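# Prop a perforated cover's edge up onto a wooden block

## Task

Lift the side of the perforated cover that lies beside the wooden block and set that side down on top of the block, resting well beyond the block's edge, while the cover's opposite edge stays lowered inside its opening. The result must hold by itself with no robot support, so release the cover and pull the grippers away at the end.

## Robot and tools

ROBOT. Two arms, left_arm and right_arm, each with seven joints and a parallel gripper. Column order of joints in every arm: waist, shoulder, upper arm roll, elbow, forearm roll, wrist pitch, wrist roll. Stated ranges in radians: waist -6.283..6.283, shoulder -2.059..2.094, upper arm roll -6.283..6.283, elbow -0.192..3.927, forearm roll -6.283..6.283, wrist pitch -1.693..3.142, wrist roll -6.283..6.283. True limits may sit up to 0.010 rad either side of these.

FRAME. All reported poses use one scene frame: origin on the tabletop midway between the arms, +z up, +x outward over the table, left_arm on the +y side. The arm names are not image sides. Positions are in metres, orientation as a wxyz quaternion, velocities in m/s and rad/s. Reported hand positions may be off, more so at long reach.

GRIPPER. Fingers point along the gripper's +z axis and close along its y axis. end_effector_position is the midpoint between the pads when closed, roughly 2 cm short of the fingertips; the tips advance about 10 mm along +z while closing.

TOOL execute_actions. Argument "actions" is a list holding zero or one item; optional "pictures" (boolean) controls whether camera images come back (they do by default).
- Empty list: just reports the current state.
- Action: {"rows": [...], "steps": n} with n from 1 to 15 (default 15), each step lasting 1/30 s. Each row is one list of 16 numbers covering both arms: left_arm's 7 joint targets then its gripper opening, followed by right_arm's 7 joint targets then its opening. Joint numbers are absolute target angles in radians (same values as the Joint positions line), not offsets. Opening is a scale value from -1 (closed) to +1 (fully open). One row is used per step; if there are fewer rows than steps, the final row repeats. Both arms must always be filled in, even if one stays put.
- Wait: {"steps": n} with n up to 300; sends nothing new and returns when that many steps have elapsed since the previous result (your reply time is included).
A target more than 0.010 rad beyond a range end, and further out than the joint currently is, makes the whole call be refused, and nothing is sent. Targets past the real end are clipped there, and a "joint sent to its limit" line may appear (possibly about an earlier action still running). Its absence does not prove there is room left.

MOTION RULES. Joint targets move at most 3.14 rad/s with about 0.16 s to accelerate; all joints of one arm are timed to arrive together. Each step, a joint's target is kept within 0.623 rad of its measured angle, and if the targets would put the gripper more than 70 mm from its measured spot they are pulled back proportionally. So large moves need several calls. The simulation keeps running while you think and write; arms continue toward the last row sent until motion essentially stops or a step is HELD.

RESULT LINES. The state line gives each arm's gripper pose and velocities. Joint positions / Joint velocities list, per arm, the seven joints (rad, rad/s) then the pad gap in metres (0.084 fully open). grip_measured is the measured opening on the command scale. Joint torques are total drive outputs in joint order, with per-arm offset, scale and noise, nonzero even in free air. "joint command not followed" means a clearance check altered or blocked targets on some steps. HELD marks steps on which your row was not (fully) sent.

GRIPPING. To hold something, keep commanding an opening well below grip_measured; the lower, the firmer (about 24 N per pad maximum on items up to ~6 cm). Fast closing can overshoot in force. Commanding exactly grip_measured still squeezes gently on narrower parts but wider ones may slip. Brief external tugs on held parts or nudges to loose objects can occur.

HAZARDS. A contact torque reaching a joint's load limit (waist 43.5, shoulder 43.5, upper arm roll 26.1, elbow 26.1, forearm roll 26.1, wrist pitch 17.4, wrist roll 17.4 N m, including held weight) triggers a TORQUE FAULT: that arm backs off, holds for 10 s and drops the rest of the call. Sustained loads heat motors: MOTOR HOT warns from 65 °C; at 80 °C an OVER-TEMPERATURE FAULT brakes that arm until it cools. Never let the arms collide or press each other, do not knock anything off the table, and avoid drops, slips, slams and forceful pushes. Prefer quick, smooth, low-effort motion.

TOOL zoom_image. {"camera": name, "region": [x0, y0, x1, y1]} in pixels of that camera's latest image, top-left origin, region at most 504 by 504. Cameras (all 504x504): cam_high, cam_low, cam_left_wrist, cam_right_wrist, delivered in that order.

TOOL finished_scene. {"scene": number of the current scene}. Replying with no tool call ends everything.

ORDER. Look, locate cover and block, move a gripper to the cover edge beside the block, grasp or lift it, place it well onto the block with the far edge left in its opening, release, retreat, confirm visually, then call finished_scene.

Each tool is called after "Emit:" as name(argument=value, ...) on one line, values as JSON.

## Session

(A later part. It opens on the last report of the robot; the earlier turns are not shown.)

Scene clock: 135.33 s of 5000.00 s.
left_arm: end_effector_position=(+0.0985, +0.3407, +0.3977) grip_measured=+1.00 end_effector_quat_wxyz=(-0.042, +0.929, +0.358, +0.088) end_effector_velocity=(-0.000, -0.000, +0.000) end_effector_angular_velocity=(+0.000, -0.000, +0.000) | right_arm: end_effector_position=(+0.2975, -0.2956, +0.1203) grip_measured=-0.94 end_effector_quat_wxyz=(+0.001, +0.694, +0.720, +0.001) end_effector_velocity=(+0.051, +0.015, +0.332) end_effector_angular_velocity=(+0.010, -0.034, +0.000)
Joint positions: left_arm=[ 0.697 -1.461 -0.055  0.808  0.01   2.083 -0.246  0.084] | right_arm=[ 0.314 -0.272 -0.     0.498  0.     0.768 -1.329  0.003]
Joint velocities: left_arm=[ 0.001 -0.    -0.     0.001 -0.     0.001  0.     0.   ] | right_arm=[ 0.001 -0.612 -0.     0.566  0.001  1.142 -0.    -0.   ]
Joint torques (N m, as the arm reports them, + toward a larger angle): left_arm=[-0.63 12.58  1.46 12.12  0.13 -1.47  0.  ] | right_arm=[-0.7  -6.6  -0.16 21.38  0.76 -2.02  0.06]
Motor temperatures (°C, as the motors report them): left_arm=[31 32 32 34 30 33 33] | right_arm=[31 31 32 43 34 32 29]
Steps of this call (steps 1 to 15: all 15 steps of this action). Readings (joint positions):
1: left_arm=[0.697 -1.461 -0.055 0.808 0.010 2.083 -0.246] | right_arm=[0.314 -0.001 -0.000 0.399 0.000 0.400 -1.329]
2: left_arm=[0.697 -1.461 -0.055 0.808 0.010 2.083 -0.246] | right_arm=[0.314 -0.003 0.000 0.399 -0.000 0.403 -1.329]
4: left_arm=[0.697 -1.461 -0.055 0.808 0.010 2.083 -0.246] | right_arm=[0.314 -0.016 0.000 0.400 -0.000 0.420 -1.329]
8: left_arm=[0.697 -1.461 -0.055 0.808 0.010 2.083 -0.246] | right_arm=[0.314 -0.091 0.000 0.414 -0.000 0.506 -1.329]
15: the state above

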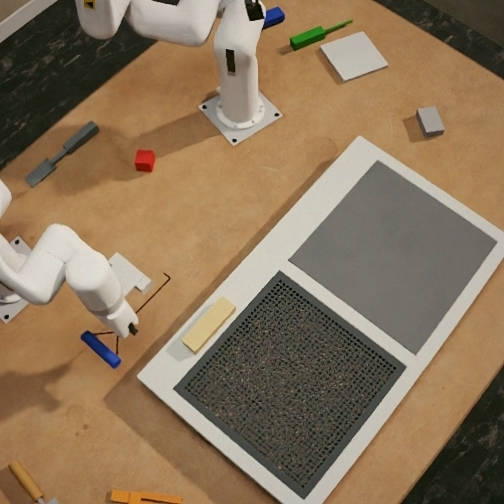

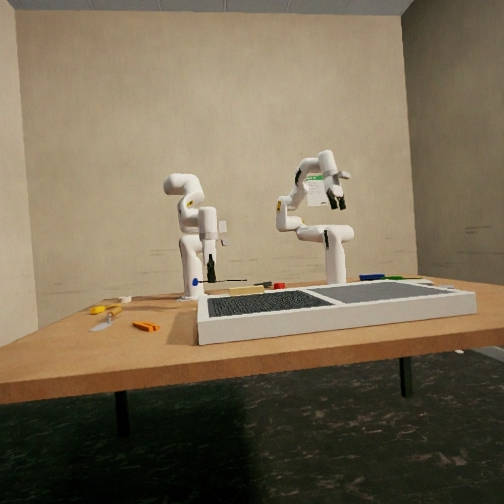

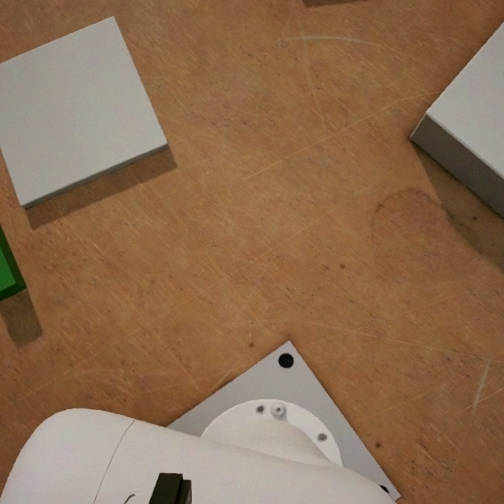

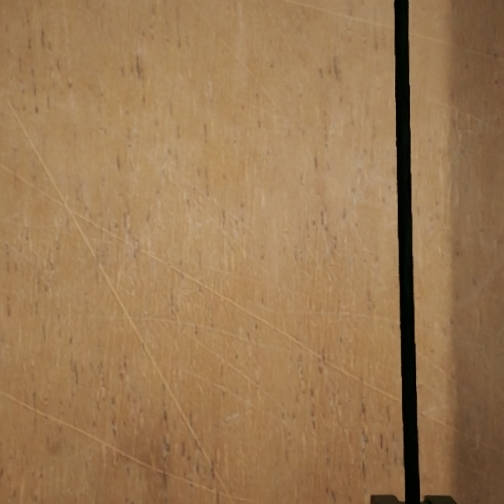

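Emit:
execute_actions(actions=[{"rows":[[0.3,-0.5,0,0.6,0,-0.4,1.571,1,0.32,-0.31,0,0.59,0,0.9,-1.28,-1],[0.3,-0.5,0,0.6,0,-0.4,1.571,1,0.325,-0.3,0,0.63,0,0.93,-1.21,-1],[0.3,-0.5,0,0.6,0,-0.4,1.571,1,0.33,-0.29,0,0.67,0,0.96,-1.14,-1],[0.3,-0.5,0,0.6,0,-0.4,1.571,1,0.335,-0.28,0,0.71,0,0.99,-1.07,-1],[0.3,-0.5,0,0.6,0,-0.4,1.571,1,0.34,-0.27,0,0.75,0,1.02,-1.0,-1],[0.3,-0.5,0,0.6,0,-0.4,1.571,1,0.438,-0.0483,0,1.413,0,1.461,1.404,-1]]}], pictures=false)

Emit:
execute_actions(actions=[{"steps":45}], pictures=false)

Emit:
execute_actions(actions=[{"rows":[[-0.2,-0.107,0,0.2055,0,-1.258,1.571,1,0.438,-0.0483,0,1.413,0,1.461,1.404,-1]]}], pictures=false)

Emit:
execute_actions(actions=[{"steps":30}])

Scene clock: 159.13 s of 5000.00 s.
left_arm: end_effector_position=(+0.2654, +0.3745, +0.3341) grip_measured=+1.00 end_effector_quat_wxyz=(-0.019, +0.999, -0.008, +0.029) end_effector_velocity=(+0.370, +0.013, -0.215) end_effector_angular_velocity=(+0.001, +0.077, -1.658) | right_arm: end_effector_position=(+0.3690, -0.2401, +0.2709) grip_measured=-0.94 end_effector_quat_wxyz=(-0.002, +0.865, +0.502, -0.009) end_effector_velocity=(+0.146, +0.131, +0.328) end_effector_angular_velocity=(-0.002, -0.097, -1.771)
Joint positions: left_arm=[ 0.458 -0.962 -0.021  0.682  0.004  1.578  0.259  0.084] | right_arm=[ 0.392 -0.151  0.     1.081  0.     1.251 -0.693  0.003]
Joint velocities: left_arm=[-0.38   1.127  0.05  -0.205 -0.01  -1.285  1.284 -0.   ] | right_arm=[ 0.178  0.41  -0.009  1.34  -0.001  0.84   1.94  -0.   ]
Joint torques (N m, as the arm reports them, + toward a larger angle): left_arm=[ 0.53 -0.93  0.82 18.8   0.03 -1.4   0.02] | right_arm=[ -0.14 -12.28   0.03  23.86   0.81  -1.69   0.55]
Motor temperatures (°C, as the motors report them): left_arm=[31 32 32 34 30 33 33] | right_arm=[31 31 32 45 34 32 29]
Steps of this call (steps 1 to 30: the robot went on to your last target; steps 31 to 90: nothing new was sent; then 20.30 s passed at rest; steps 91 to 105: all 15 steps of this action). Readings (joint positions):
91: left_arm=[0.697 -1.461 -0.055 0.808 0.010 2.083 -0.246] | right_arm=[0.314 -0.320 -0.000 0.550 -0.000 0.870 -1.329]
92: left_arm=[0.693 -1.456 -0.055 0.807 0.010 2.076 -0.239] | right_arm=[0.315 -0.319 -0.000 0.554 -0.000 0.875 -1.322]
94: left_arm=[0.659 -1.406 -0.051 0.794 0.009 2.019 -0.181] | right_arm=[0.319 -0.310 -0.000 0.585 -0.000 0.900 -1.272]
98: left_arm=[0.565 -1.238 -0.036 0.738 0.007 1.859 -0.022] | right_arm=[0.338 -0.271 -0.001 0.727 -0.000 1.009 -1.076]
105: the state above

Scene clock: 160.63 s of 5000.00 s.
left_arm: end_effector_position=(+0.5536, +0.3711, +0.5209) grip_measured=+1.00 end_effector_quat_wxyz=(+0.505, -0.542, +0.492, -0.458) end_effector_velocity=(-0.000, +0.002, +0.001) end_effector_angular_velocity=(-0.000, -0.002, +0.003) | right_arm: end_effector_position=(+0.3943, -0.2082, +0.3503) grip_measured=-0.94 end_effector_quat_wxyz=(-0.000, +0.878, -0.480, +0.000) end_effector_velocity=(-0.000, -0.000, +0.000) end_effector_angular_velocity=(+0.001, +0.000, -0.001)
Joint positions: left_arm=[ 0.3   -0.5    0.     0.6   -0.    -0.4    1.571  0.084] | right_arm=[ 0.438 -0.048  0.     1.413 -0.     1.461  1.404  0.003]
Joint velocities: left_arm=[ 0.002  0.001  0.001  0.001 -0.    -0.001  0.     0.   ] | right_arm=[-0.    -0.001 -0.    -0.     0.001  0.001  0.    -0.   ]
Joint torques (N m, as the arm reports them, + toward a larger angle): left_arm=[-0.73 -8.35  0.23 19.9   0.42 -1.39 -0.39] | right_arm=[ -0.68 -14.29  -0.42  24.42   0.69  -1.85   0.07]
Motor temperatures (°C, as the motors report them): left_arm=[31 32 32 34 30 33 33] | right_arm=[31 31 32 45 34 32 29]
Steps of this call (steps 1 to 45: the robot went on to your last target). Readings (joint positions):
1: left_arm=[0.445 -0.925 -0.020 0.675 0.004 1.534 0.303] | right_arm=[0.398 -0.137 -0.000 1.125 -0.000 1.279 -0.625]
2: left_arm=[0.433 -0.890 -0.018 0.669 0.003 1.488 0.349] | right_arm=[0.404 -0.124 -0.000 1.169 -0.000 1.306 -0.550]
4: left_arm=[0.411 -0.822 -0.015 0.657 0.003 1.390 0.447] | right_arm=[0.416 -0.098 0.000 1.253 0.000 1.359 -0.375]
8: left_arm=[0.370 -0.704 -0.010 0.636 0.002 1.163 0.674] | right_arm=[0.432 -0.063 0.001 1.369 0.000 1.431 0.025]
45: the state above

Scene clock: 161.13 s of 5000.00 s.
left_arm: end_effector_position=(+0.5363, +0.2202, +0.3890) grip_measured=+1.00 end_effector_quat_wxyz=(+0.431, -0.460, +0.567, -0.531) end_effector_velocity=(-0.190, -0.338, -0.231) end_effector_angular_velocity=(-0.050, -0.239, -0.751) | right_arm: end_effector_position=(+0.3943, -0.2082, +0.3503) grip_measured=-0.94 end_effector_quat_wxyz=(-0.000, +0.878, -0.480, +0.000) end_effector_velocity=(+0.000, -0.001, -0.000) end_effector_angular_velocity=(-0.001, +0.000, -0.002)
Joint positions: left_arm=[-0.005 -0.259 -0.     0.359  0.    -0.887  1.571  0.084] | right_arm=[ 0.438 -0.048 -0.     1.413 -0.     1.461  1.404  0.003]
Joint velocities: left_arm=[-0.749  0.587 -0.001 -0.59   0.001 -1.421  0.     0.   ] | right_arm=[-0.001  0.    -0.001  0.    -0.     0.     0.    -0.   ]
Joint torques (N m, as the arm reports them, + toward a larger angle): left_arm=[  0.04 -11.44   0.55  15.2    0.01  -1.86  -0.19] | right_arm=[ -0.49 -14.35  -0.3   24.44   0.73  -1.94  -0.04]
Motor temperatures (°C, as the motors report them): left_arm=[31 32 32 34 30 33 33] | right_arm=[31 31 32 45 34 32 29]
Steps of this call (steps 1 to 15: all 15 steps of this action). Readings (joint positions):
1: left_arm=[0.300 -0.500 0.000 0.600 -0.000 -0.400 1.571] | right_arm=[0.438 -0.048 0.000 1.413 0.000 1.461 1.404]
2: left_arm=[0.295 -0.497 0.001 0.597 -0.000 -0.408 1.571] | right_arm=[0.438 -0.048 0.000 1.413 -0.000 1.461 1.404]
4: left_arm=[0.257 -0.469 0.004 0.571 -0.001 -0.460 1.571] | right_arm=[0.438 -0.048 -0.000 1.413 -0.000 1.461 1.404]
8: left_arm=[0.163 -0.392 0.000 0.491 0.000 -0.584 1.571] | right_arm=[0.438 -0.048 0.000 1.413 -0.000 1.461 1.404]
15: the state above

Scene clock: 162.13 s of 5000.00 s.
left_arm: end_effector_position=(+0.4692, +0.1454, +0.3378) grip_measured=+1.00 end_effector_quat_wxyz=(+0.390, -0.390, +0.590, -0.590) end_effector_velocity=(-0.000, -0.000, +0.000) end_effector_angular_velocity=(-0.000, -0.001, -0.000) | right_arm: end_effector_position=(+0.3943, -0.2082, +0.3503) grip_measured=-0.94 end_effector_quat_wxyz=(-0.000, +0.878, -0.480, +0.000) end_effector_velocity=(+0.000, -0.000, +0.000) end_effector_angular_velocity=(+0.001, -0.002, -0.001)
Joint positions: left_arm=[-0.2   -0.107  0.     0.206 -0.    -1.258  1.571  0.084] | right_arm=[ 0.438 -0.048  0.     1.413 -0.     1.461  1.404  0.003]
Joint velocities: left_arm=[ 0.     0.    -0.     0.     0.    -0.001 -0.    -0.   ] | right_arm=[-0.001 -0.001  0.     0.     0.    -0.001 -0.    -0.   ]
Joint torques (N m, as the arm reports them, + toward a larger angle): left_arm=[ -0.47 -10.87   0.35  11.79   0.06  -1.47  -0.2 ] | right_arm=[ -0.55 -14.44  -0.41  24.37   0.75  -1.88   0.01]
Motor temperatures (°C, as the motors report them): left_arm=[31 32 32 34 30 33 33] | right_arm=[31 31 32 45 34 32 29]
Steps of this call (steps 1 to 30: the robot went on to your last target). Readings (joint positions):
1: left_arm=[-0.031 -0.240 -0.000 0.339 0.000 -0.935 1.571] | right_arm=[0.438 -0.048 -0.000 1.413 -0.000 1.461 1.404]
2: left_arm=[-0.056 -0.220 -0.000 0.319 0.000 -0.983 1.571] | right_arm=[0.438 -0.048 -0.000 1.413 0.000 1.461 1.404]
4: left_arm=[-0.107 -0.180 -0.000 0.279 0.000 -1.080 1.571] | right_arm=[0.438 -0.048 -0.000 1.413 -0.000 1.461 1.404]
8: left_arm=[-0.186 -0.117 -0.002 0.214 0.000 -1.228 1.571] | right_arm=[0.438 -0.048 -0.000 1.413 -0.000 1.461 1.404]
30: the state above
All arms were judged still, so your last target was given up. Only a new action makes them travel on or press farther. Fingers that are still opening or closing keep moving.

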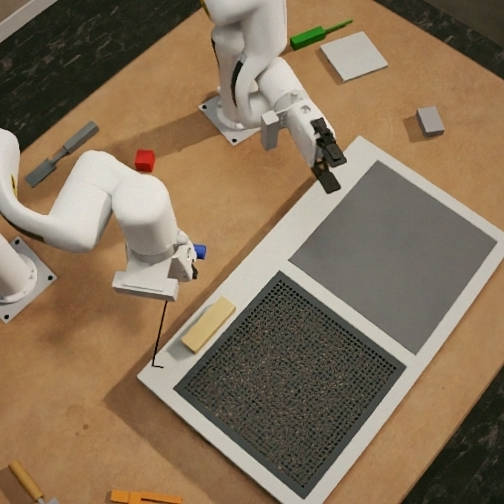

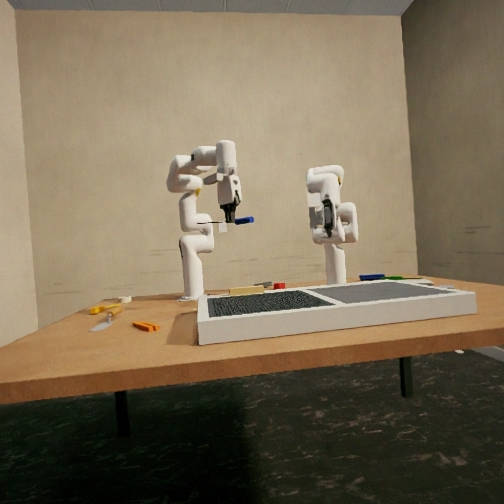

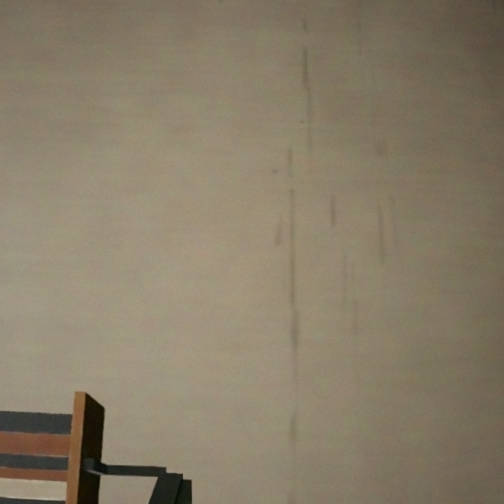

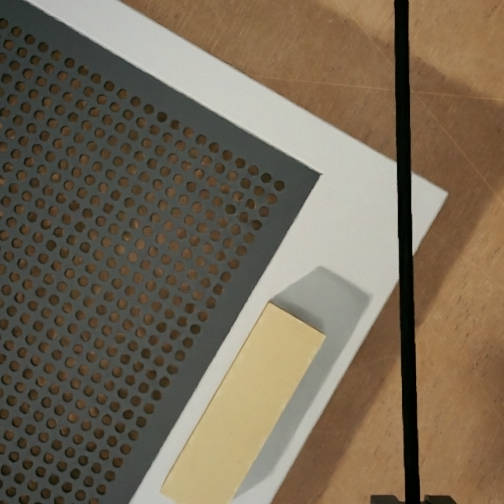

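Emit:
execute_actions(actions=[{"rows":[[-0.798,-0.107,0,0.2055,0,-1.258,1.571,0.3,0.438,-0.0483,0,1.413,0,1.461,1.404,-1]]}], pictures=false)

Emit:
execute_actions(actions=[{"steps":25}])

Scene clock: 174.93 s of 5000.00 s.
left_arm: end_effector_position=(+0.3429, -0.0246, +0.3378) grip_measured=+0.29 end_effector_quat_wxyz=(+0.241, -0.241, +0.665, -0.665) end_effector_velocity=(-0.380, -0.316, -0.001) end_effector_angular_velocity=(+0.001, +0.001, -1.094) | right_arm: end_effector_position=(+0.3943, -0.2082, +0.3503) grip_measured=-0.94 end_effector_quat_wxyz=(-0.000, +0.878, -0.480, +0.000) end_effector_velocity=(-0.000, -0.000, +0.000) end_effector_angular_velocity=(-0.000, +0.000, -0.000)
Joint positions: left_arm=[-0.673 -0.107 -0.     0.206  0.    -1.258  1.571  0.056] | right_arm=[ 0.438 -0.048 -0.     1.413  0.     1.461  1.404  0.003]
Joint velocities: left_arm=[-1.096 -0.     0.001 -0.001 -0.001  0.     0.    -0.   ] | right_arm=[ 0.    -0.    -0.    -0.     0.     0.001  0.     0.   ]
Joint torques (N m, as the arm reports them, + toward a larger angle): left_arm=[ -1.02 -10.9    0.54  11.1    0.15  -1.4    0.  ] | right_arm=[ -0.71 -14.26  -0.31  24.49   0.61  -1.83   0.03]
Motor temperatures (°C, as the motors report them): left_arm=[31 32 32 34 30 33 33] | right_arm=[31 31 32 46 34 32 29]
Steps of this call (steps 1 to 90: nothing new was sent; then 9.30 s passed at rest; steps 91 to 105: all 15 steps of this action). Readings (joint positions):
91: left_arm=[-0.200 -0.107 0.000 0.205 -0.000 -1.258 1.571] | right_arm=[0.438 -0.048 0.000 1.413 -0.000 1.461 1.404]
92: left_arm=[-0.206 -0.107 0.001 0.205 -0.000 -1.258 1.571] | right_arm=[0.438 -0.048 -0.000 1.413 0.000 1.461 1.404]
94: left_arm=[-0.260 -0.107 0.004 0.206 -0.001 -1.258 1.571] | right_arm=[0.438 -0.048 -0.000 1.413 -0.000 1.461 1.404]
98: left_arm=[-0.416 -0.107 -0.000 0.206 0.000 -1.258 1.571] | right_arm=[0.438 -0.048 -0.000 1.413 0.000 1.461 1.404]
105: the state above

Scene clock: 175.77 s of 5000.00 s.
left_arm: end_effector_position=(+0.2976, -0.0578, +0.3378) grip_measured=+0.29 end_effector_quat_wxyz=(+0.199, -0.199, +0.679, -0.678) end_effector_velocity=(-0.001, -0.001, -0.000) end_effector_angular_velocity=(+0.001, +0.000, -0.002) | right_arm: end_effector_position=(+0.3943, -0.2082, +0.3503) grip_measured=-0.94 end_effector_quat_wxyz=(-0.000, +0.878, -0.480, +0.000) end_effector_velocity=(+0.000, +0.000, -0.001) end_effector_angular_velocity=(-0.000, +0.001, +0.000)
Joint positions: left_arm=[-0.798 -0.107  0.     0.205 -0.    -1.258  1.571  0.056] | right_arm=[ 0.438 -0.048  0.     1.413 -0.     1.461  1.404  0.003]
Joint velocities: left_arm=[-0.003  0.    -0.     0.    -0.     0.001  0.    -0.   ] | right_arm=[ 0.     0.001  0.     0.     0.    -0.     0.    -0.   ]
Joint torques (N m, as the arm reports them, + toward a larger angle): left_arm=[ -0.99 -10.94   0.7   11.86   0.08  -1.36  -0.14] | right_arm=[ -0.73 -14.17  -0.26  24.37   0.84  -1.8    0.01]
Motor temperatures (°C, as the motors report them): left_arm=[31 32 32 34 30 33 33] | right_arm=[31 31 32 46 34 32 29]
Steps of this call (steps 1 to 25: the robot went on to your last target). Readings (joint positions):
1: left_arm=[-0.709 -0.107 -0.000 0.206 0.000 -1.258 1.571] | right_arm=[0.438 -0.048 0.000 1.413 -0.000 1.461 1.404]
2: left_arm=[-0.741 -0.107 -0.001 0.206 0.000 -1.258 1.571] | right_arm=[0.438 -0.048 0.000 1.413 -0.000 1.461 1.404]
4: left_arm=[-0.782 -0.107 -0.002 0.205 0.001 -1.258 1.571] | right_arm=[0.438 -0.048 -0.000 1.413 -0.000 1.461 1.404]
8: left_arm=[-0.796 -0.107 0.001 0.205 -0.000 -1.258 1.571] | right_arm=[0.438 -0.048 0.000 1.413 0.000 1.461 1.404]
25: the state above

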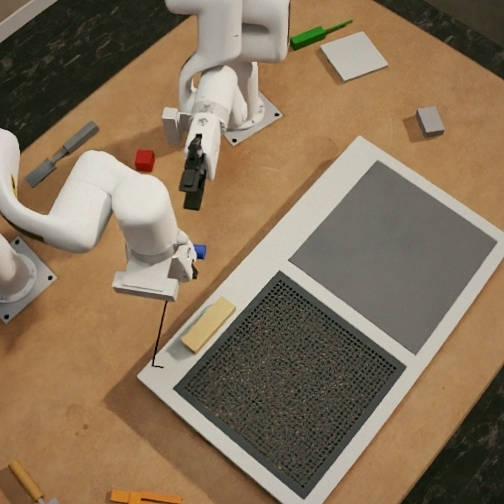

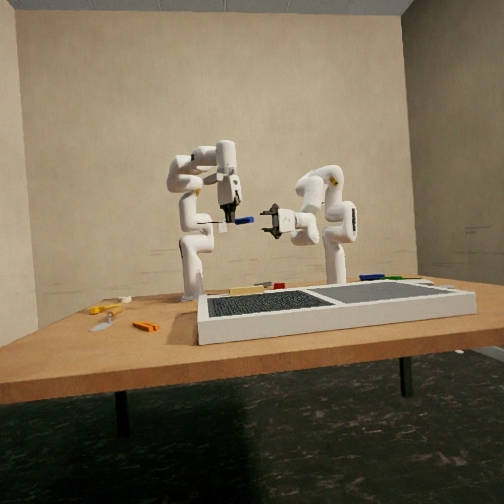

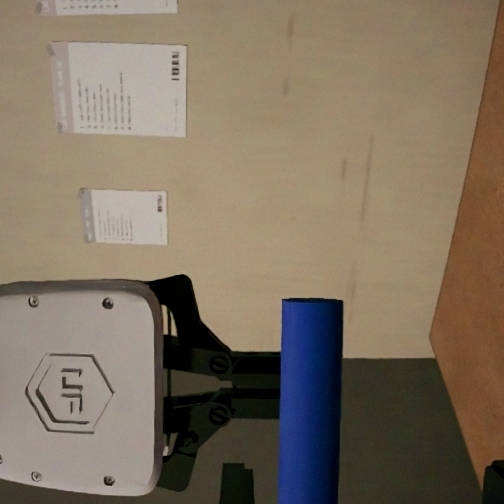

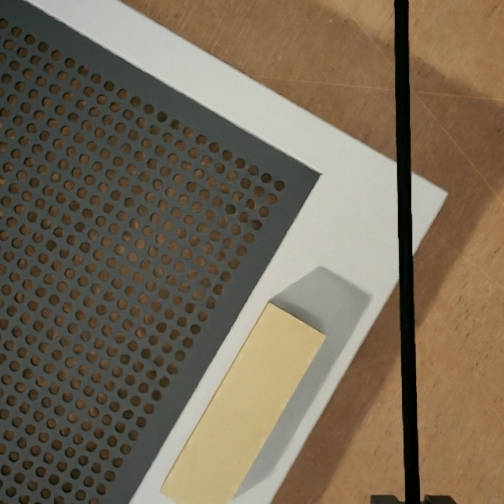

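Emit:
execute_actions(actions=[{"rows":[[-0.798,0.0626,0,0.4435,0,-1.19,1.571,0.3,0.438,-0.0483,0,1.413,0,1.461,1.404,-1]]}])

Scene clock: 184.83 s of 5000.00 s.
left_arm: end_effector_position=(+0.3351, -0.1164, +0.3428) grip_measured=+0.29 end_effector_quat_wxyz=(+0.199, -0.199, +0.679, -0.678) end_effector_velocity=(+0.001, -0.001, +0.003) end_effector_angular_velocity=(-0.005, -0.003, -0.000) | right_arm: end_effector_position=(+0.3943, -0.2082, +0.3503) grip_measured=-0.94 end_effector_quat_wxyz=(-0.000, +0.878, -0.480, +0.000) end_effector_velocity=(-0.000, +0.000, -0.000) end_effector_angular_velocity=(-0.001, +0.001, +0.001)
Joint positions: left_arm=[-0.798  0.062 -0.     0.442  0.    -1.19   1.571  0.056] | right_arm=[ 0.438 -0.048 -0.     1.413 -0.     1.461  1.404  0.003]
Joint velocities: left_arm=[-0.    -0.     0.     0.007  0.     0.001 -0.    -0.   ] | right_arm=[ 0.001  0.001 -0.     0.    -0.001  0.     0.    -0.   ]
Joint torques (N m, as the arm reports them, + toward a larger angle): left_arm=[  0.   -15.35   0.48  12.84  -0.23  -1.42  -0.26] | right_arm=[ -0.5  -14.37  -0.46  24.31   0.68  -1.83   0.11]
Motor temperatures (°C, as the motors report them): left_arm=[31 32 32 34 30 33 33] | right_arm=[31 31 32 46 34 32 29]
Steps of this call (steps 1 to 15: the robot went on to your last target; steps 16 to 90: nothing new was sent; then 5.57 s passed at rest; steps 91 to 105: all 15 steps of this action). Readings (joint positions):
91: left_arm=[-0.798 -0.107 -0.000 0.206 -0.000 -1.258 1.571] | right_arm=[0.438 -0.048 -0.000 1.413 0.000 1.461 1.404]
92: left_arm=[-0.798 -0.103 -0.000 0.211 -0.000 -1.256 1.571] | right_arm=[0.438 -0.048 -0.000 1.413 0.000 1.461 1.404]
94: left_arm=[-0.798 -0.063 -0.000 0.266 0.000 -1.240 1.571] | right_arm=[0.438 -0.048 -0.000 1.413 0.000 1.461 1.404]
98: left_arm=[-0.798 0.051 0.000 0.429 -0.000 -1.195 1.571] | right_arm=[0.438 -0.048 0.000 1.413 -0.000 1.461 1.404]
105: the state above

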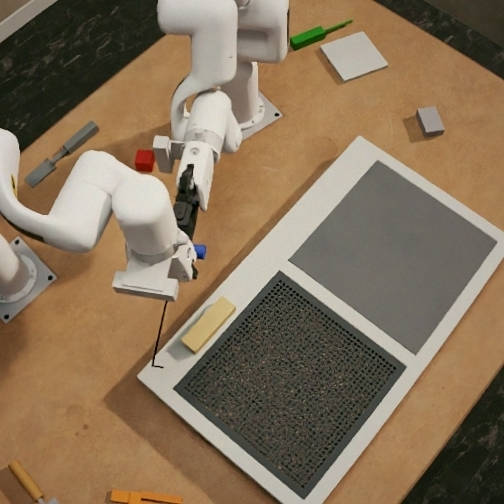

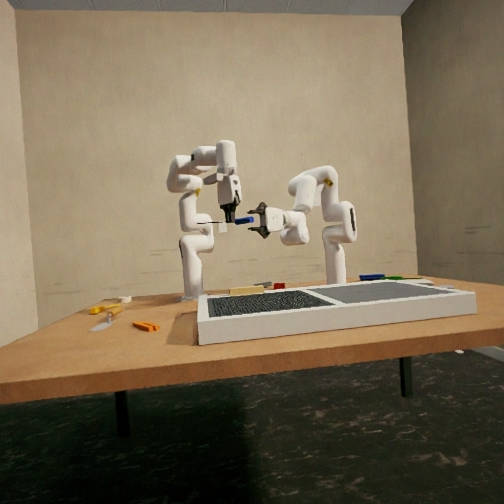

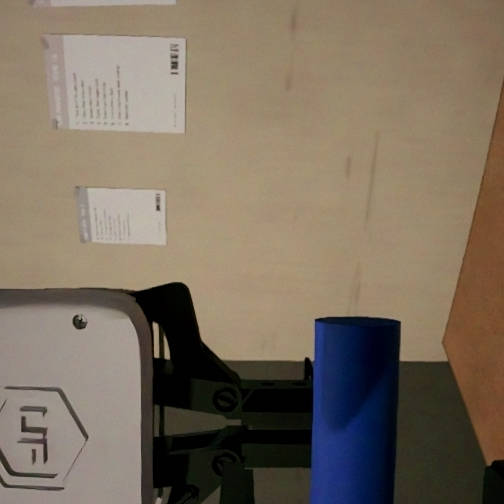

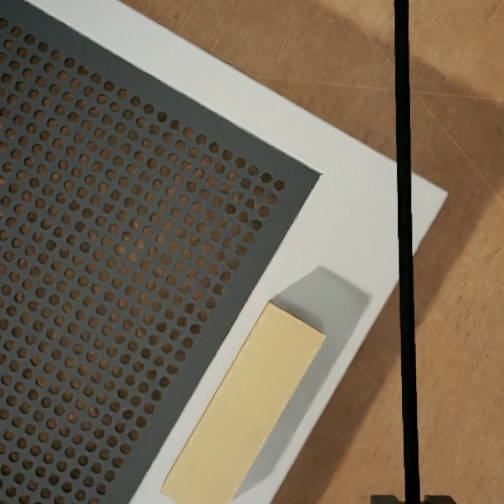

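Emit:
execute_actions(actions=[{"rows":[[-0.795,0.076,0,0.474,0,-1.163,1.571,0.3,0.438,-0.0483,0,1.413,0,1.461,1.404,-1],[-0.795,0.076,0,0.474,0,-1.163,1.571,0.3,0.438,-0.0483,0,1.413,0,1.461,1.404,-1],[-0.793,0.09,0,0.505,0,-1.136,1.571,0.3,0.438,-0.0483,0,1.413,0,1.461,1.404,-1],[-0.793,0.09,0,0.505,0,-1.136,1.571,0.3,0.438,-0.0483,0,1.413,0,1.461,1.404,-1],[-0.79,0.104,0,0.536,0,-1.109,1.571,0.3,0.438,-0.0483,0,1.413,0,1.461,1.404,-1],[-0.79,0.104,0,0.536,0,-1.109,1.571,0.3,0.438,-0.0483,0,1.413,0,1.461,1.404,-1],[-0.788,0.1173,0,0.5667,0,-1.0814,1.571,0.0,0.438,-0.0483,0,1.413,0,1.461,1.404,-1]]}])

Emit:
zoom_image(camera="cam_low", region=[185,185,305,255])

Scene clock: 211.20 s of 5000.00 s.
left_arm: end_effector_position=(+0.3603, -0.1454, +0.3428) grip_measured=-0.01 end_effector_quat_wxyz=(+0.198, -0.206, +0.691, -0.664) end_effector_velocity=(+0.000, -0.002, -0.003) end_effector_angular_velocity=(+0.009, +0.006, -0.002) | right_arm: end_effector_position=(+0.3943, -0.2082, +0.3503) grip_measured=-0.94 end_effector_quat_wxyz=(-0.000, +0.878, -0.480, +0.000) end_effector_velocity=(-0.001, +0.000, +0.001) end_effector_angular_velocity=(-0.000, -0.000, +0.001)
Joint positions: left_arm=[-0.788  0.117 -0.     0.566  0.    -1.082  1.571  0.044] | right_arm=[ 0.438 -0.048  0.     1.413  0.     1.461  1.404  0.003]
Joint velocities: left_arm=[ 0.     0.004 -0.001  0.005  0.001  0.012 -0.    -0.   ] | right_arm=[ 0.    -0.001  0.001  0.    -0.     0.001  0.    -0.   ]
Joint torques (N m, as the arm reports them, + toward a larger angle): left_arm=[ -0.63 -18.08  -0.23  13.6    0.    -1.56  -0.32] | right_arm=[ -0.63 -14.39  -0.39  24.42   0.61  -1.89  -0.01]
Motor temperatures (°C, as the motors report them): left_arm=[31 32 32 34 30 33 33] | right_arm=[31 31 32 47 34 32 29]
Steps of this call (steps 1 to 15: the robot went on to your last target; steps 16 to 90: nothing new was sent; then 22.87 s passed at rest; steps 91 to 105: all 15 steps of this action). Readings (joint positions):
91: left_arm=[-0.798 0.063 -0.000 0.444 0.000 -1.190 1.571] | right_arm=[0.438 -0.048 0.000 1.413 0.000 1.461 1.404]
92: left_arm=[-0.798 0.064 -0.000 0.448 0.000 -1.185 1.571] | right_arm=[0.438 -0.048 -0.000 1.413 0.000 1.461 1.404]
94: left_arm=[-0.796 0.073 -0.000 0.468 0.000 -1.168 1.571] | right_arm=[0.438 -0.048 -0.000 1.413 -0.000 1.461 1.404]
98: left_arm=[-0.791 0.099 0.000 0.526 -0.000 -1.118 1.571] | right_arm=[0.438 -0.048 -0.000 1.413 -0.000 1.461 1.404]
105: the state above

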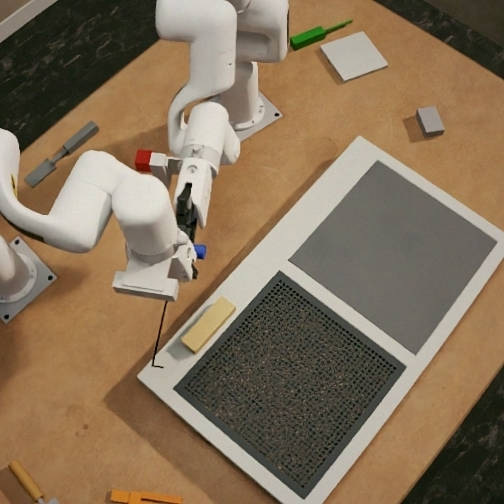

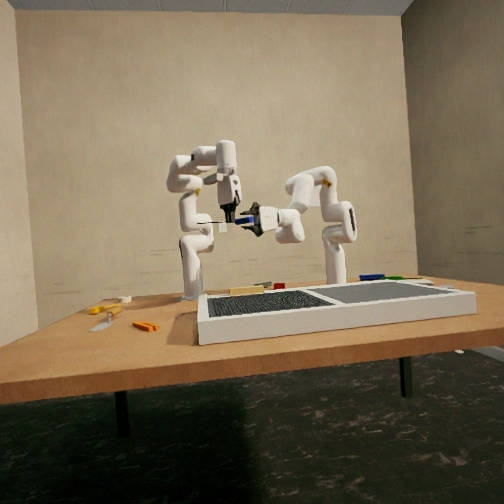

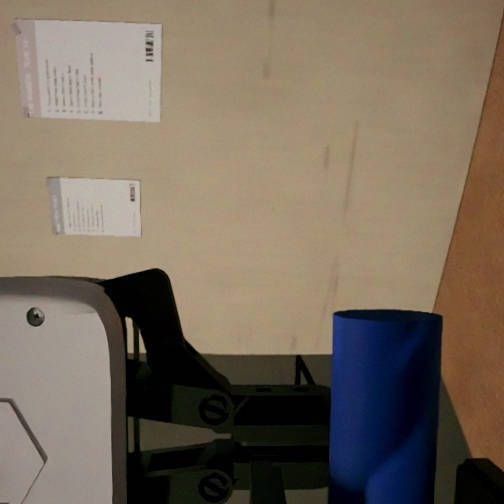

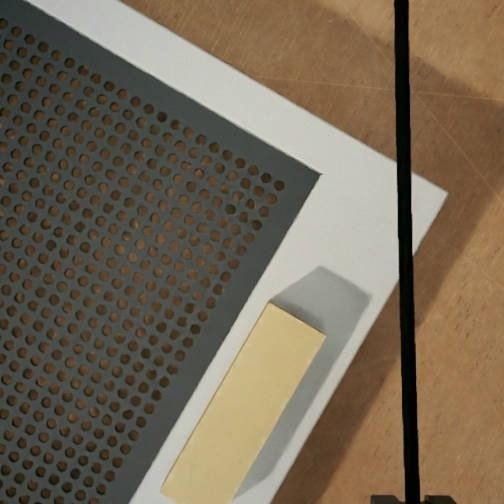

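Region (185, 185, 305, 255) of cam_low's 504x504 image, scaled by 4.200, with more detail than that image has; it fills the top 294 rows of this view, and the rest is white.

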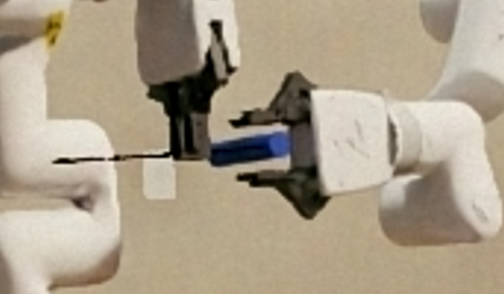

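Emit:
execute_actions(actions=[{"rows":[[-0.788,0.1173,0,0.5667,0,-1.0814,1.571,-0.2,0.438,-0.0483,0,1.413,0,1.461,1.404,-1],[-0.788,0.1173,0,0.5667,0,-1.0814,1.571,-0.3,0.438,-0.0483,0,1.413,0,1.461,1.404,-1],[-0.788,0.1173,0,0.5667,0,-1.0814,1.571,-0.4,0.438,-0.0483,0,1.413,0,1.461,1.404,-1],[-0.788,0.1173,0,0.5667,0,-1.0814,1.571,-0.4,0.438,-0.0483,0,1.413,0,1.461,1.404,-1],[-0.788,0.1173,0,0.5667,0,-1.0814,1.571,-0.4,0.438,-0.0483,0,1.413,0,1.461,1.404,-1],[-0.788,0.1173,0,0.5667,0,-1.0814,1.571,-1,0.438,-0.0483,0,1.413,0,1.461,1.404,-1]]}], pictures=false)

Emit:
execute_actions(actions=[{"rows":[[-0.788,0.1173,0,0.5667,0,-1.0814,1.571,-1,0.438,-0.0483,0,1.413,0,1.461,1.404,-0.4]],"steps":10}], pictures=false)

Emit:
execute_actions(actions=[{"rows":[[-0.788,0.1173,0,0.5667,0,-1.0814,1.571,-1,0.438,-0.0483,0,1.62,0,1.63,1.404,-0.4]]}])

Scene clock: 231.30 s of 5000.00 s.
left_arm: end_effector_position=(+0.3605, -0.1456, +0.3427) grip_measured=-0.48 end_effector_quat_wxyz=(+0.198, -0.206, +0.691, -0.664) end_effector_velocity=(-0.001, -0.001, -0.000) end_effector_angular_velocity=(+0.001, +0.000, -0.002) | right_arm: end_effector_position=(+0.3944, -0.2082, +0.3505) grip_measured=-0.94 end_effector_quat_wxyz=(-0.000, +0.878, -0.480, +0.000) end_effector_velocity=(-0.000, -0.000, -0.001) end_effector_angular_velocity=(-0.001, +0.003, -0.000)
Joint positions: left_arm=[-0.788  0.117  0.     0.566 -0.    -1.081  1.571  0.023] | right_arm=[ 0.438 -0.048 -0.     1.413  0.     1.461  1.404  0.003]
Joint velocities: left_arm=[-0.002 -0.    -0.     0.     0.     0.002  0.     0.   ] | right_arm=[-0.     0.001  0.    -0.    -0.     0.002  0.     0.   ]
Joint torques (N m, as the arm reports them, + toward a larger angle): left_arm=[ -0.71 -18.44   0.04  14.33   0.3   -1.7   -0.18] | right_arm=[ -0.52 -13.84  -0.26  23.85   0.71  -1.71   0.11]
Motor temperatures (°C, as the motors report them): left_arm=[31 32 32 35 30 33 33] | right_arm=[31 31 32 47 34 32 29]
Steps of this call (steps 1 to 15: the robot went on to your last target; steps 16 to 90: nothing new was sent; then 16.60 s passed at rest; steps 91 to 105: all 15 steps of this action). Readings (joint positions):
91: left_arm=[-0.788 0.117 -0.000 0.567 0.000 -1.081 1.571] | right_arm=[0.438 -0.048 -0.000 1.413 -0.000 1.461 1.404]
92: left_arm=[-0.788 0.117 -0.000 0.567 -0.000 -1.081 1.571] | right_arm=[0.438 -0.048 0.000 1.413 -0.000 1.461 1.404]
94: left_arm=[-0.788 0.117 -0.000 0.567 0.000 -1.081 1.571] | right_arm=[0.438 -0.048 0.000 1.413 0.000 1.461 1.404]
98: left_arm=[-0.788 0.117 0.000 0.566 -0.000 -1.081 1.571] | right_arm=[0.438 -0.048 -0.000 1.413 0.000 1.461 1.404]
105: the state above

Scene clock: 231.63 s of 5000.00 s.
left_arm: end_effector_position=(+0.3605, -0.1456, +0.3429) grip_measured=-0.48 end_effector_quat_wxyz=(+0.198, -0.206, +0.691, -0.664) end_effector_velocity=(+0.001, +0.001, -0.000) end_effector_angular_velocity=(+0.000, +0.000, +0.003) | right_arm: end_effector_position=(+0.3943, -0.2082, +0.3503) grip_measured=-0.42 end_effector_quat_wxyz=(-0.000, +0.878, -0.480, +0.000) end_effector_velocity=(+0.001, -0.000, -0.000) end_effector_angular_velocity=(+0.000, -0.001, -0.001)
Joint positions: left_arm=[-0.788  0.117 -0.     0.567  0.    -1.081  1.571  0.023] | right_arm=[ 0.438 -0.048  0.     1.413 -0.     1.461  1.404  0.026]
Joint velocities: left_arm=[ 0.003 -0.     0.    -0.001 -0.     0.     0.     0.   ] | right_arm=[-0.001  0.001  0.     0.    -0.    -0.001 -0.     0.   ]
Joint torques (N m, as the arm reports them, + toward a larger angle): left_arm=[ -0.86 -18.51  -0.03  14.14   0.11  -1.65  -0.39] | right_arm=[ -0.54 -14.15  -0.35  24.14   0.66  -1.81   0.09]
Motor temperatures (°C, as the motors report them): left_arm=[31 32 32 35 30 33 33] | right_arm=[31 31 32 47 34 32 29]
Steps of this call (steps 1 to 10: all 10 steps of this action). Readings (joint positions):
1: left_arm=[-0.788 0.117 0.000 0.567 -0.000 -1.081 1.571] | right_arm=[0.438 -0.048 -0.000 1.413 -0.000 1.461 1.404]
2: left_arm=[-0.788 0.117 -0.000 0.567 0.000 -1.081 1.571] | right_arm=[0.438 -0.048 0.000 1.413 -0.000 1.461 1.404]
4: left_arm=[-0.788 0.117 -0.000 0.567 0.000 -1.081 1.571] | right_arm=[0.438 -0.048 0.000 1.413 -0.000 1.461 1.404]
8: left_arm=[-0.788 0.117 -0.000 0.567 0.000 -1.081 1.571] | right_arm=[0.438 -0.048 0.000 1.413 -0.000 1.461 1.404]
10: the state above

Scene clock: 232.13 s of 5000.00 s.
left_arm: end_effector_position=(+0.3605, -0.1456, +0.3429) grip_measured=-0.48 end_effector_quat_wxyz=(+0.198, -0.206, +0.691, -0.664) end_effector_velocity=(-0.000, -0.000, -0.000) end_effector_angular_velocity=(+0.001, +0.001, -0.000) | right_arm: end_effector_position=(+0.3885, -0.2106, +0.4219) grip_measured=-0.42 end_effector_quat_wxyz=(-0.013, +0.877, -0.479, +0.010) end_effector_velocity=(+0.002, +0.001, +0.012) end_effector_angular_velocity=(+0.010, -0.025, +0.000)
Joint positions: left_arm=[-0.788  0.117 -0.     0.567  0.    -1.081  1.571  0.023] | right_arm=[ 0.438 -0.046  0.     1.616 -0.     1.63   1.404  0.026]
Joint velocities: left_arm=[-0.     0.    -0.     0.    -0.     0.001 -0.    -0.   ] | right_arm=[-0.    -0.006  0.     0.021 -0.001  0.001 -0.    -0.   ]
Joint torques (N m, as the arm reports them, + toward a larger angle): left_arm=[ -0.38 -17.9    0.28  14.07  -0.24  -1.45  -0.25] | right_arm=[ -0.63 -14.61  -0.37  23.96   0.67  -1.95   0.01]
Motor temperatures (°C, as the motors report them): left_arm=[31 32 32 35 30 33 33] | right_arm=[31 31 32 47 34 32 29]
Steps of this call (steps 1 to 15: all 15 steps of this action). Readings (joint positions):
1: left_arm=[-0.788 0.117 -0.000 0.567 0.000 -1.081 1.571] | right_arm=[0.438 -0.048 0.000 1.413 -0.000 1.461 1.404]
2: left_arm=[-0.788 0.117 -0.000 0.567 0.000 -1.081 1.571] | right_arm=[0.438 -0.048 0.000 1.418 -0.000 1.467 1.404]
4: left_arm=[-0.788 0.117 -0.000 0.567 0.000 -1.081 1.571] | right_arm=[0.438 -0.044 0.000 1.469 -0.000 1.516 1.404]
8: left_arm=[-0.788 0.117 -0.000 0.567 0.000 -1.081 1.571] | right_arm=[0.438 -0.054 0.000 1.614 0.000 1.614 1.404]
15: the state above

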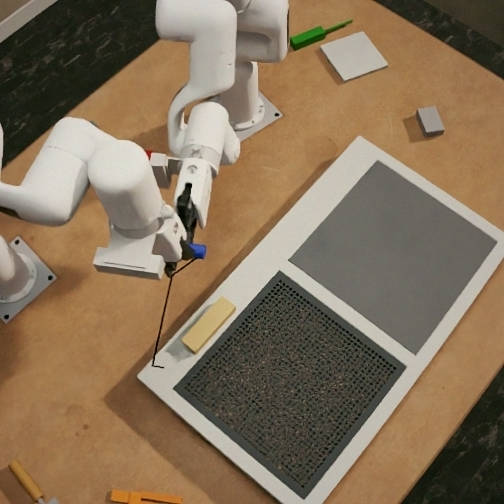

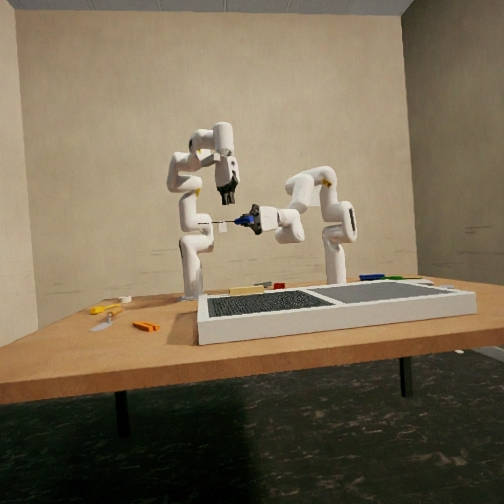

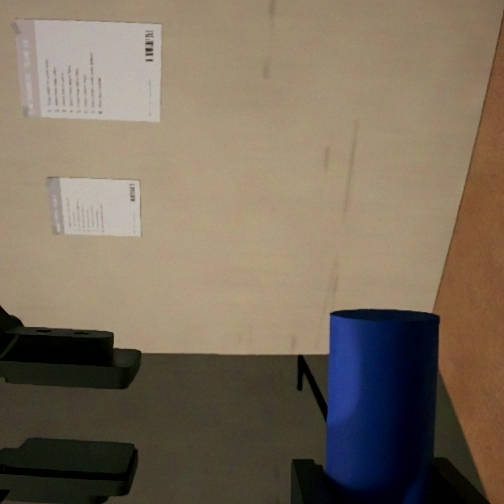

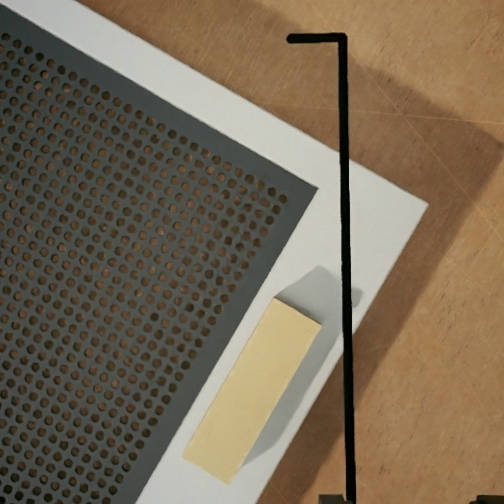

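Emit:
execute_actions(actions=[{"rows":[[-0.788,0.1173,0,0.5667,0,-1.0814,1.571,-1,0.1,-0.5,0,1.25,0,1.75,0,-1]]}], pictures=false)

Emit:
execute_actions(actions=[{"rows":[[-0.584,0.0787,0,0.2479,0,-0.9808,0,-1,0.1,-0.5,0,1.25,0,1.75,0,-1]]}], pictures=false)

Emit:
execute_actions(actions=[{"steps":30}])

Scene clock: 245.20 s of 5000.00 s.
left_arm: end_effector_position=(+0.3605, -0.1456, +0.3429) grip_measured=-0.48 end_effector_quat_wxyz=(+0.198, -0.206, +0.691, -0.664) end_effector_velocity=(+0.000, +0.000, -0.000) end_effector_angular_velocity=(+0.000, +0.000, +0.001) | right_arm: end_effector_position=(+0.2980, -0.3483, +0.4382) grip_measured=-1.00 end_effector_quat_wxyz=(-0.002, +0.970, -0.242, +0.004) end_effector_velocity=(-0.209, -0.204, -0.008) end_effector_angular_velocity=(-0.028, +0.040, +2.419)
Joint positions: left_arm=[-0.788  0.117 -0.     0.567  0.    -1.081  1.571  0.023] | right_arm=[ 0.162 -0.418 -0.001  1.319 -0.     1.728  0.615  0.   ]
Joint velocities: left_arm=[ 0.     0.     0.001  0.    -0.     0.     0.     0.   ] | right_arm=[-0.521 -0.705 -0.008 -0.565 -0.001  0.184 -2.947  0.   ]
Joint torques (N m, as the arm reports them, + toward a larger angle): left_arm=[ -0.65 -18.26   0.09  13.88   0.09  -1.57  -0.39] | right_arm=[ 1.4  -3.64  1.4  22.74  0.98 -2.1  -0.35]
Motor temperatures (°C, as the motors report them): left_arm=[31 32 32 35 30 33 33] | right_arm=[31 31 32 47 34 32 29]
Steps of this call (steps 1 to 15: the robot went on to your last target; steps 16 to 90: nothing new was sent; then 9.57 s passed at rest; steps 91 to 105: all 15 steps of this action). Readings (joint positions):
91: left_arm=[-0.788 0.117 -0.000 0.567 0.000 -1.081 1.571] | right_arm=[0.438 -0.048 0.000 1.620 0.000 1.630 1.404]
92: left_arm=[-0.788 0.117 -0.000 0.567 -0.000 -1.081 1.571] | right_arm=[0.435 -0.052 0.001 1.616 0.000 1.631 1.397]
94: left_arm=[-0.788 0.117 0.000 0.567 -0.000 -1.081 1.571] | right_arm=[0.406 -0.090 0.006 1.579 0.001 1.642 1.338]
98: left_arm=[-0.788 0.117 -0.000 0.567 0.000 -1.081 1.571] | right_arm=[0.307 -0.222 -0.003 1.480 -0.000 1.676 1.143]
105: the state above

Scene clock: 245.70 s of 5000.00 s.
left_arm: end_effector_position=(+0.3870, -0.0323, +0.2171) grip_measured=-0.48 end_effector_quat_wxyz=(+0.026, +0.591, -0.574, +0.567) end_effector_velocity=(-0.001, +0.207, -0.196) end_effector_angular_velocity=(-1.527, +2.408, +1.358) | right_arm: end_effector_position=(+0.2726, -0.3698, +0.4349) grip_measured=-1.00 end_effector_quat_wxyz=(+0.000, +0.999, +0.033, -0.000) end_effector_velocity=(-0.001, -0.002, +0.001) end_effector_angular_velocity=(+0.002, -0.003, +0.005)
Joint positions: left_arm=[-0.614  0.085  0.001  0.295 -0.    -0.996  0.725  0.023] | right_arm=[ 0.101 -0.499  0.     1.25   0.     1.75   0.001  0.   ]
Joint velocities: left_arm=[ 0.284 -0.051  0.004 -0.449 -0.002  0.139 -2.998 -0.   ] | right_arm=[-0.001 -0.005 -0.004 -0.    -0.     0.001 -0.01   0.   ]
Joint torques (N m, as the arm reports them, + toward a larger angle): left_arm=[ -2.56 -15.17  -0.59  13.41   0.28  -2.05  -0.17] | right_arm=[-0.79 -5.42 -0.14 22.34  0.93 -1.82  0.06]
Motor temperatures (°C, as the motors report them): left_arm=[31 32 32 35 30 33 33] | right_arm=[31 31 32 47 34 32 29]
Steps of this call (steps 1 to 15: all 15 steps of this action). Readings (joint positions):
1: left_arm=[-0.788 0.117 -0.000 0.567 0.000 -1.081 1.571] | right_arm=[0.146 -0.439 -0.001 1.302 -0.000 1.734 0.515]
2: left_arm=[-0.786 0.117 -0.001 0.564 0.000 -1.080 1.563] | right_arm=[0.133 -0.457 -0.001 1.287 -0.000 1.738 0.414]
4: left_arm=[-0.768 0.112 -0.003 0.537 0.001 -1.071 1.504] | right_arm=[0.115 -0.481 -0.000 1.267 -0.000 1.745 0.228]
8: left_arm=[-0.703 0.102 0.001 0.434 -0.000 -1.040 1.290] | right_arm=[0.102 -0.498 0.001 1.252 0.000 1.749 0.027]
15: the state above

Scene clock: 246.70 s of 5000.00 s.
left_arm: end_effector_position=(+0.3858, -0.0106, +0.1971) grip_measured=-0.48 end_effector_quat_wxyz=(+0.208, +0.775, -0.322, +0.502) end_effector_velocity=(+0.001, +0.001, -0.000) end_effector_angular_velocity=(+0.000, +0.000, +0.003) | right_arm: end_effector_position=(+0.2724, -0.3702, +0.4351) grip_measured=-1.00 end_effector_quat_wxyz=(+0.000, +0.999, +0.033, -0.000) end_effector_velocity=(+0.000, +0.000, -0.000) end_effector_angular_velocity=(+0.000, +0.000, -0.000)
Joint positions: left_arm=[-0.584  0.079 -0.     0.248  0.    -0.981  0.     0.023] | right_arm=[ 0.1  -0.5   0.    1.25  0.    1.75  0.    0.  ]
Joint velocities: left_arm=[ 0.003 -0.     0.    -0.    -0.001 -0.    -0.    -0.   ] | right_arm=[-0.001  0.001  0.    -0.     0.001 -0.001 -0.     0.   ]
Joint torques (N m, as the arm reports them, + toward a larger angle): left_arm=[ -0.5  -13.92   0.18   9.97  -0.08  -1.84  -0.36] | right_arm=[-0.61 -5.25 -0.12 22.38  0.79 -1.87  0.04]
Motor temperatures (°C, as the motors report them): left_arm=[31 32 32 35 30 33 33] | right_arm=[31 31 32 47 34 32 29]
Steps of this call (steps 1 to 30: the robot went on to your last target). Readings (joint positions):
1: left_arm=[-0.606 0.083 0.001 0.282 -0.000 -0.992 0.624] | right_arm=[0.100 -0.499 0.000 1.250 0.000 1.750 0.001]
2: left_arm=[-0.599 0.082 0.001 0.271 -0.000 -0.989 0.522] | right_arm=[0.100 -0.499 0.000 1.250 0.000 1.750 0.001]
4: left_arm=[-0.591 0.080 0.000 0.259 -0.000 -0.984 0.323] | right_arm=[0.100 -0.500 0.000 1.250 0.000 1.750 0.000]
8: left_arm=[-0.585 0.079 -0.000 0.250 0.000 -0.981 0.054] | right_arm=[0.100 -0.500 0.000 1.250 0.000 1.750 0.000]
30: the state above
All arms were judged still, so your last target was given up. Only a new action makes them travel on or press farther. Fingers that are still opening or closing keep moving.

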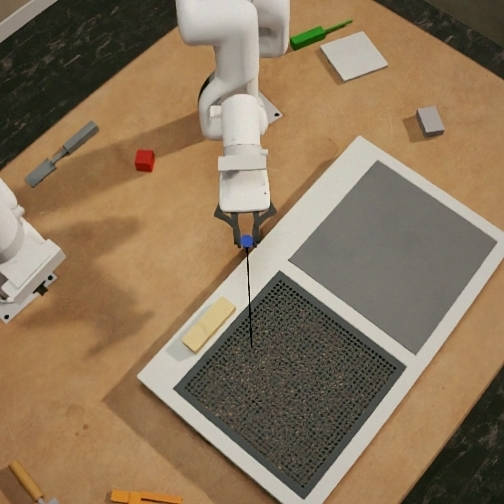

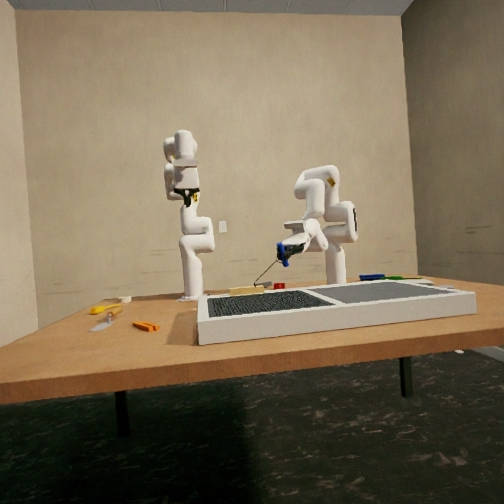

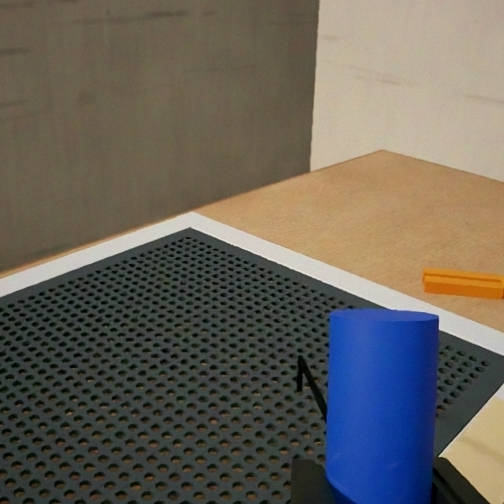

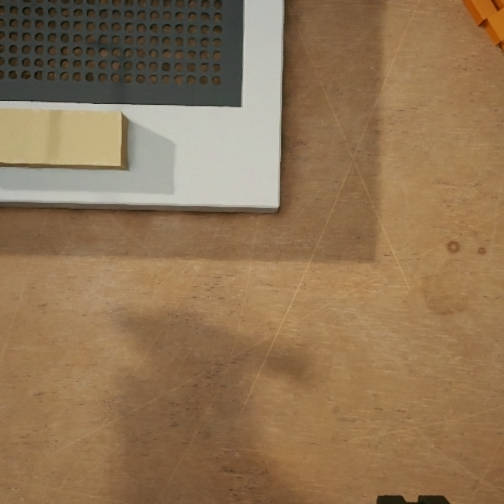

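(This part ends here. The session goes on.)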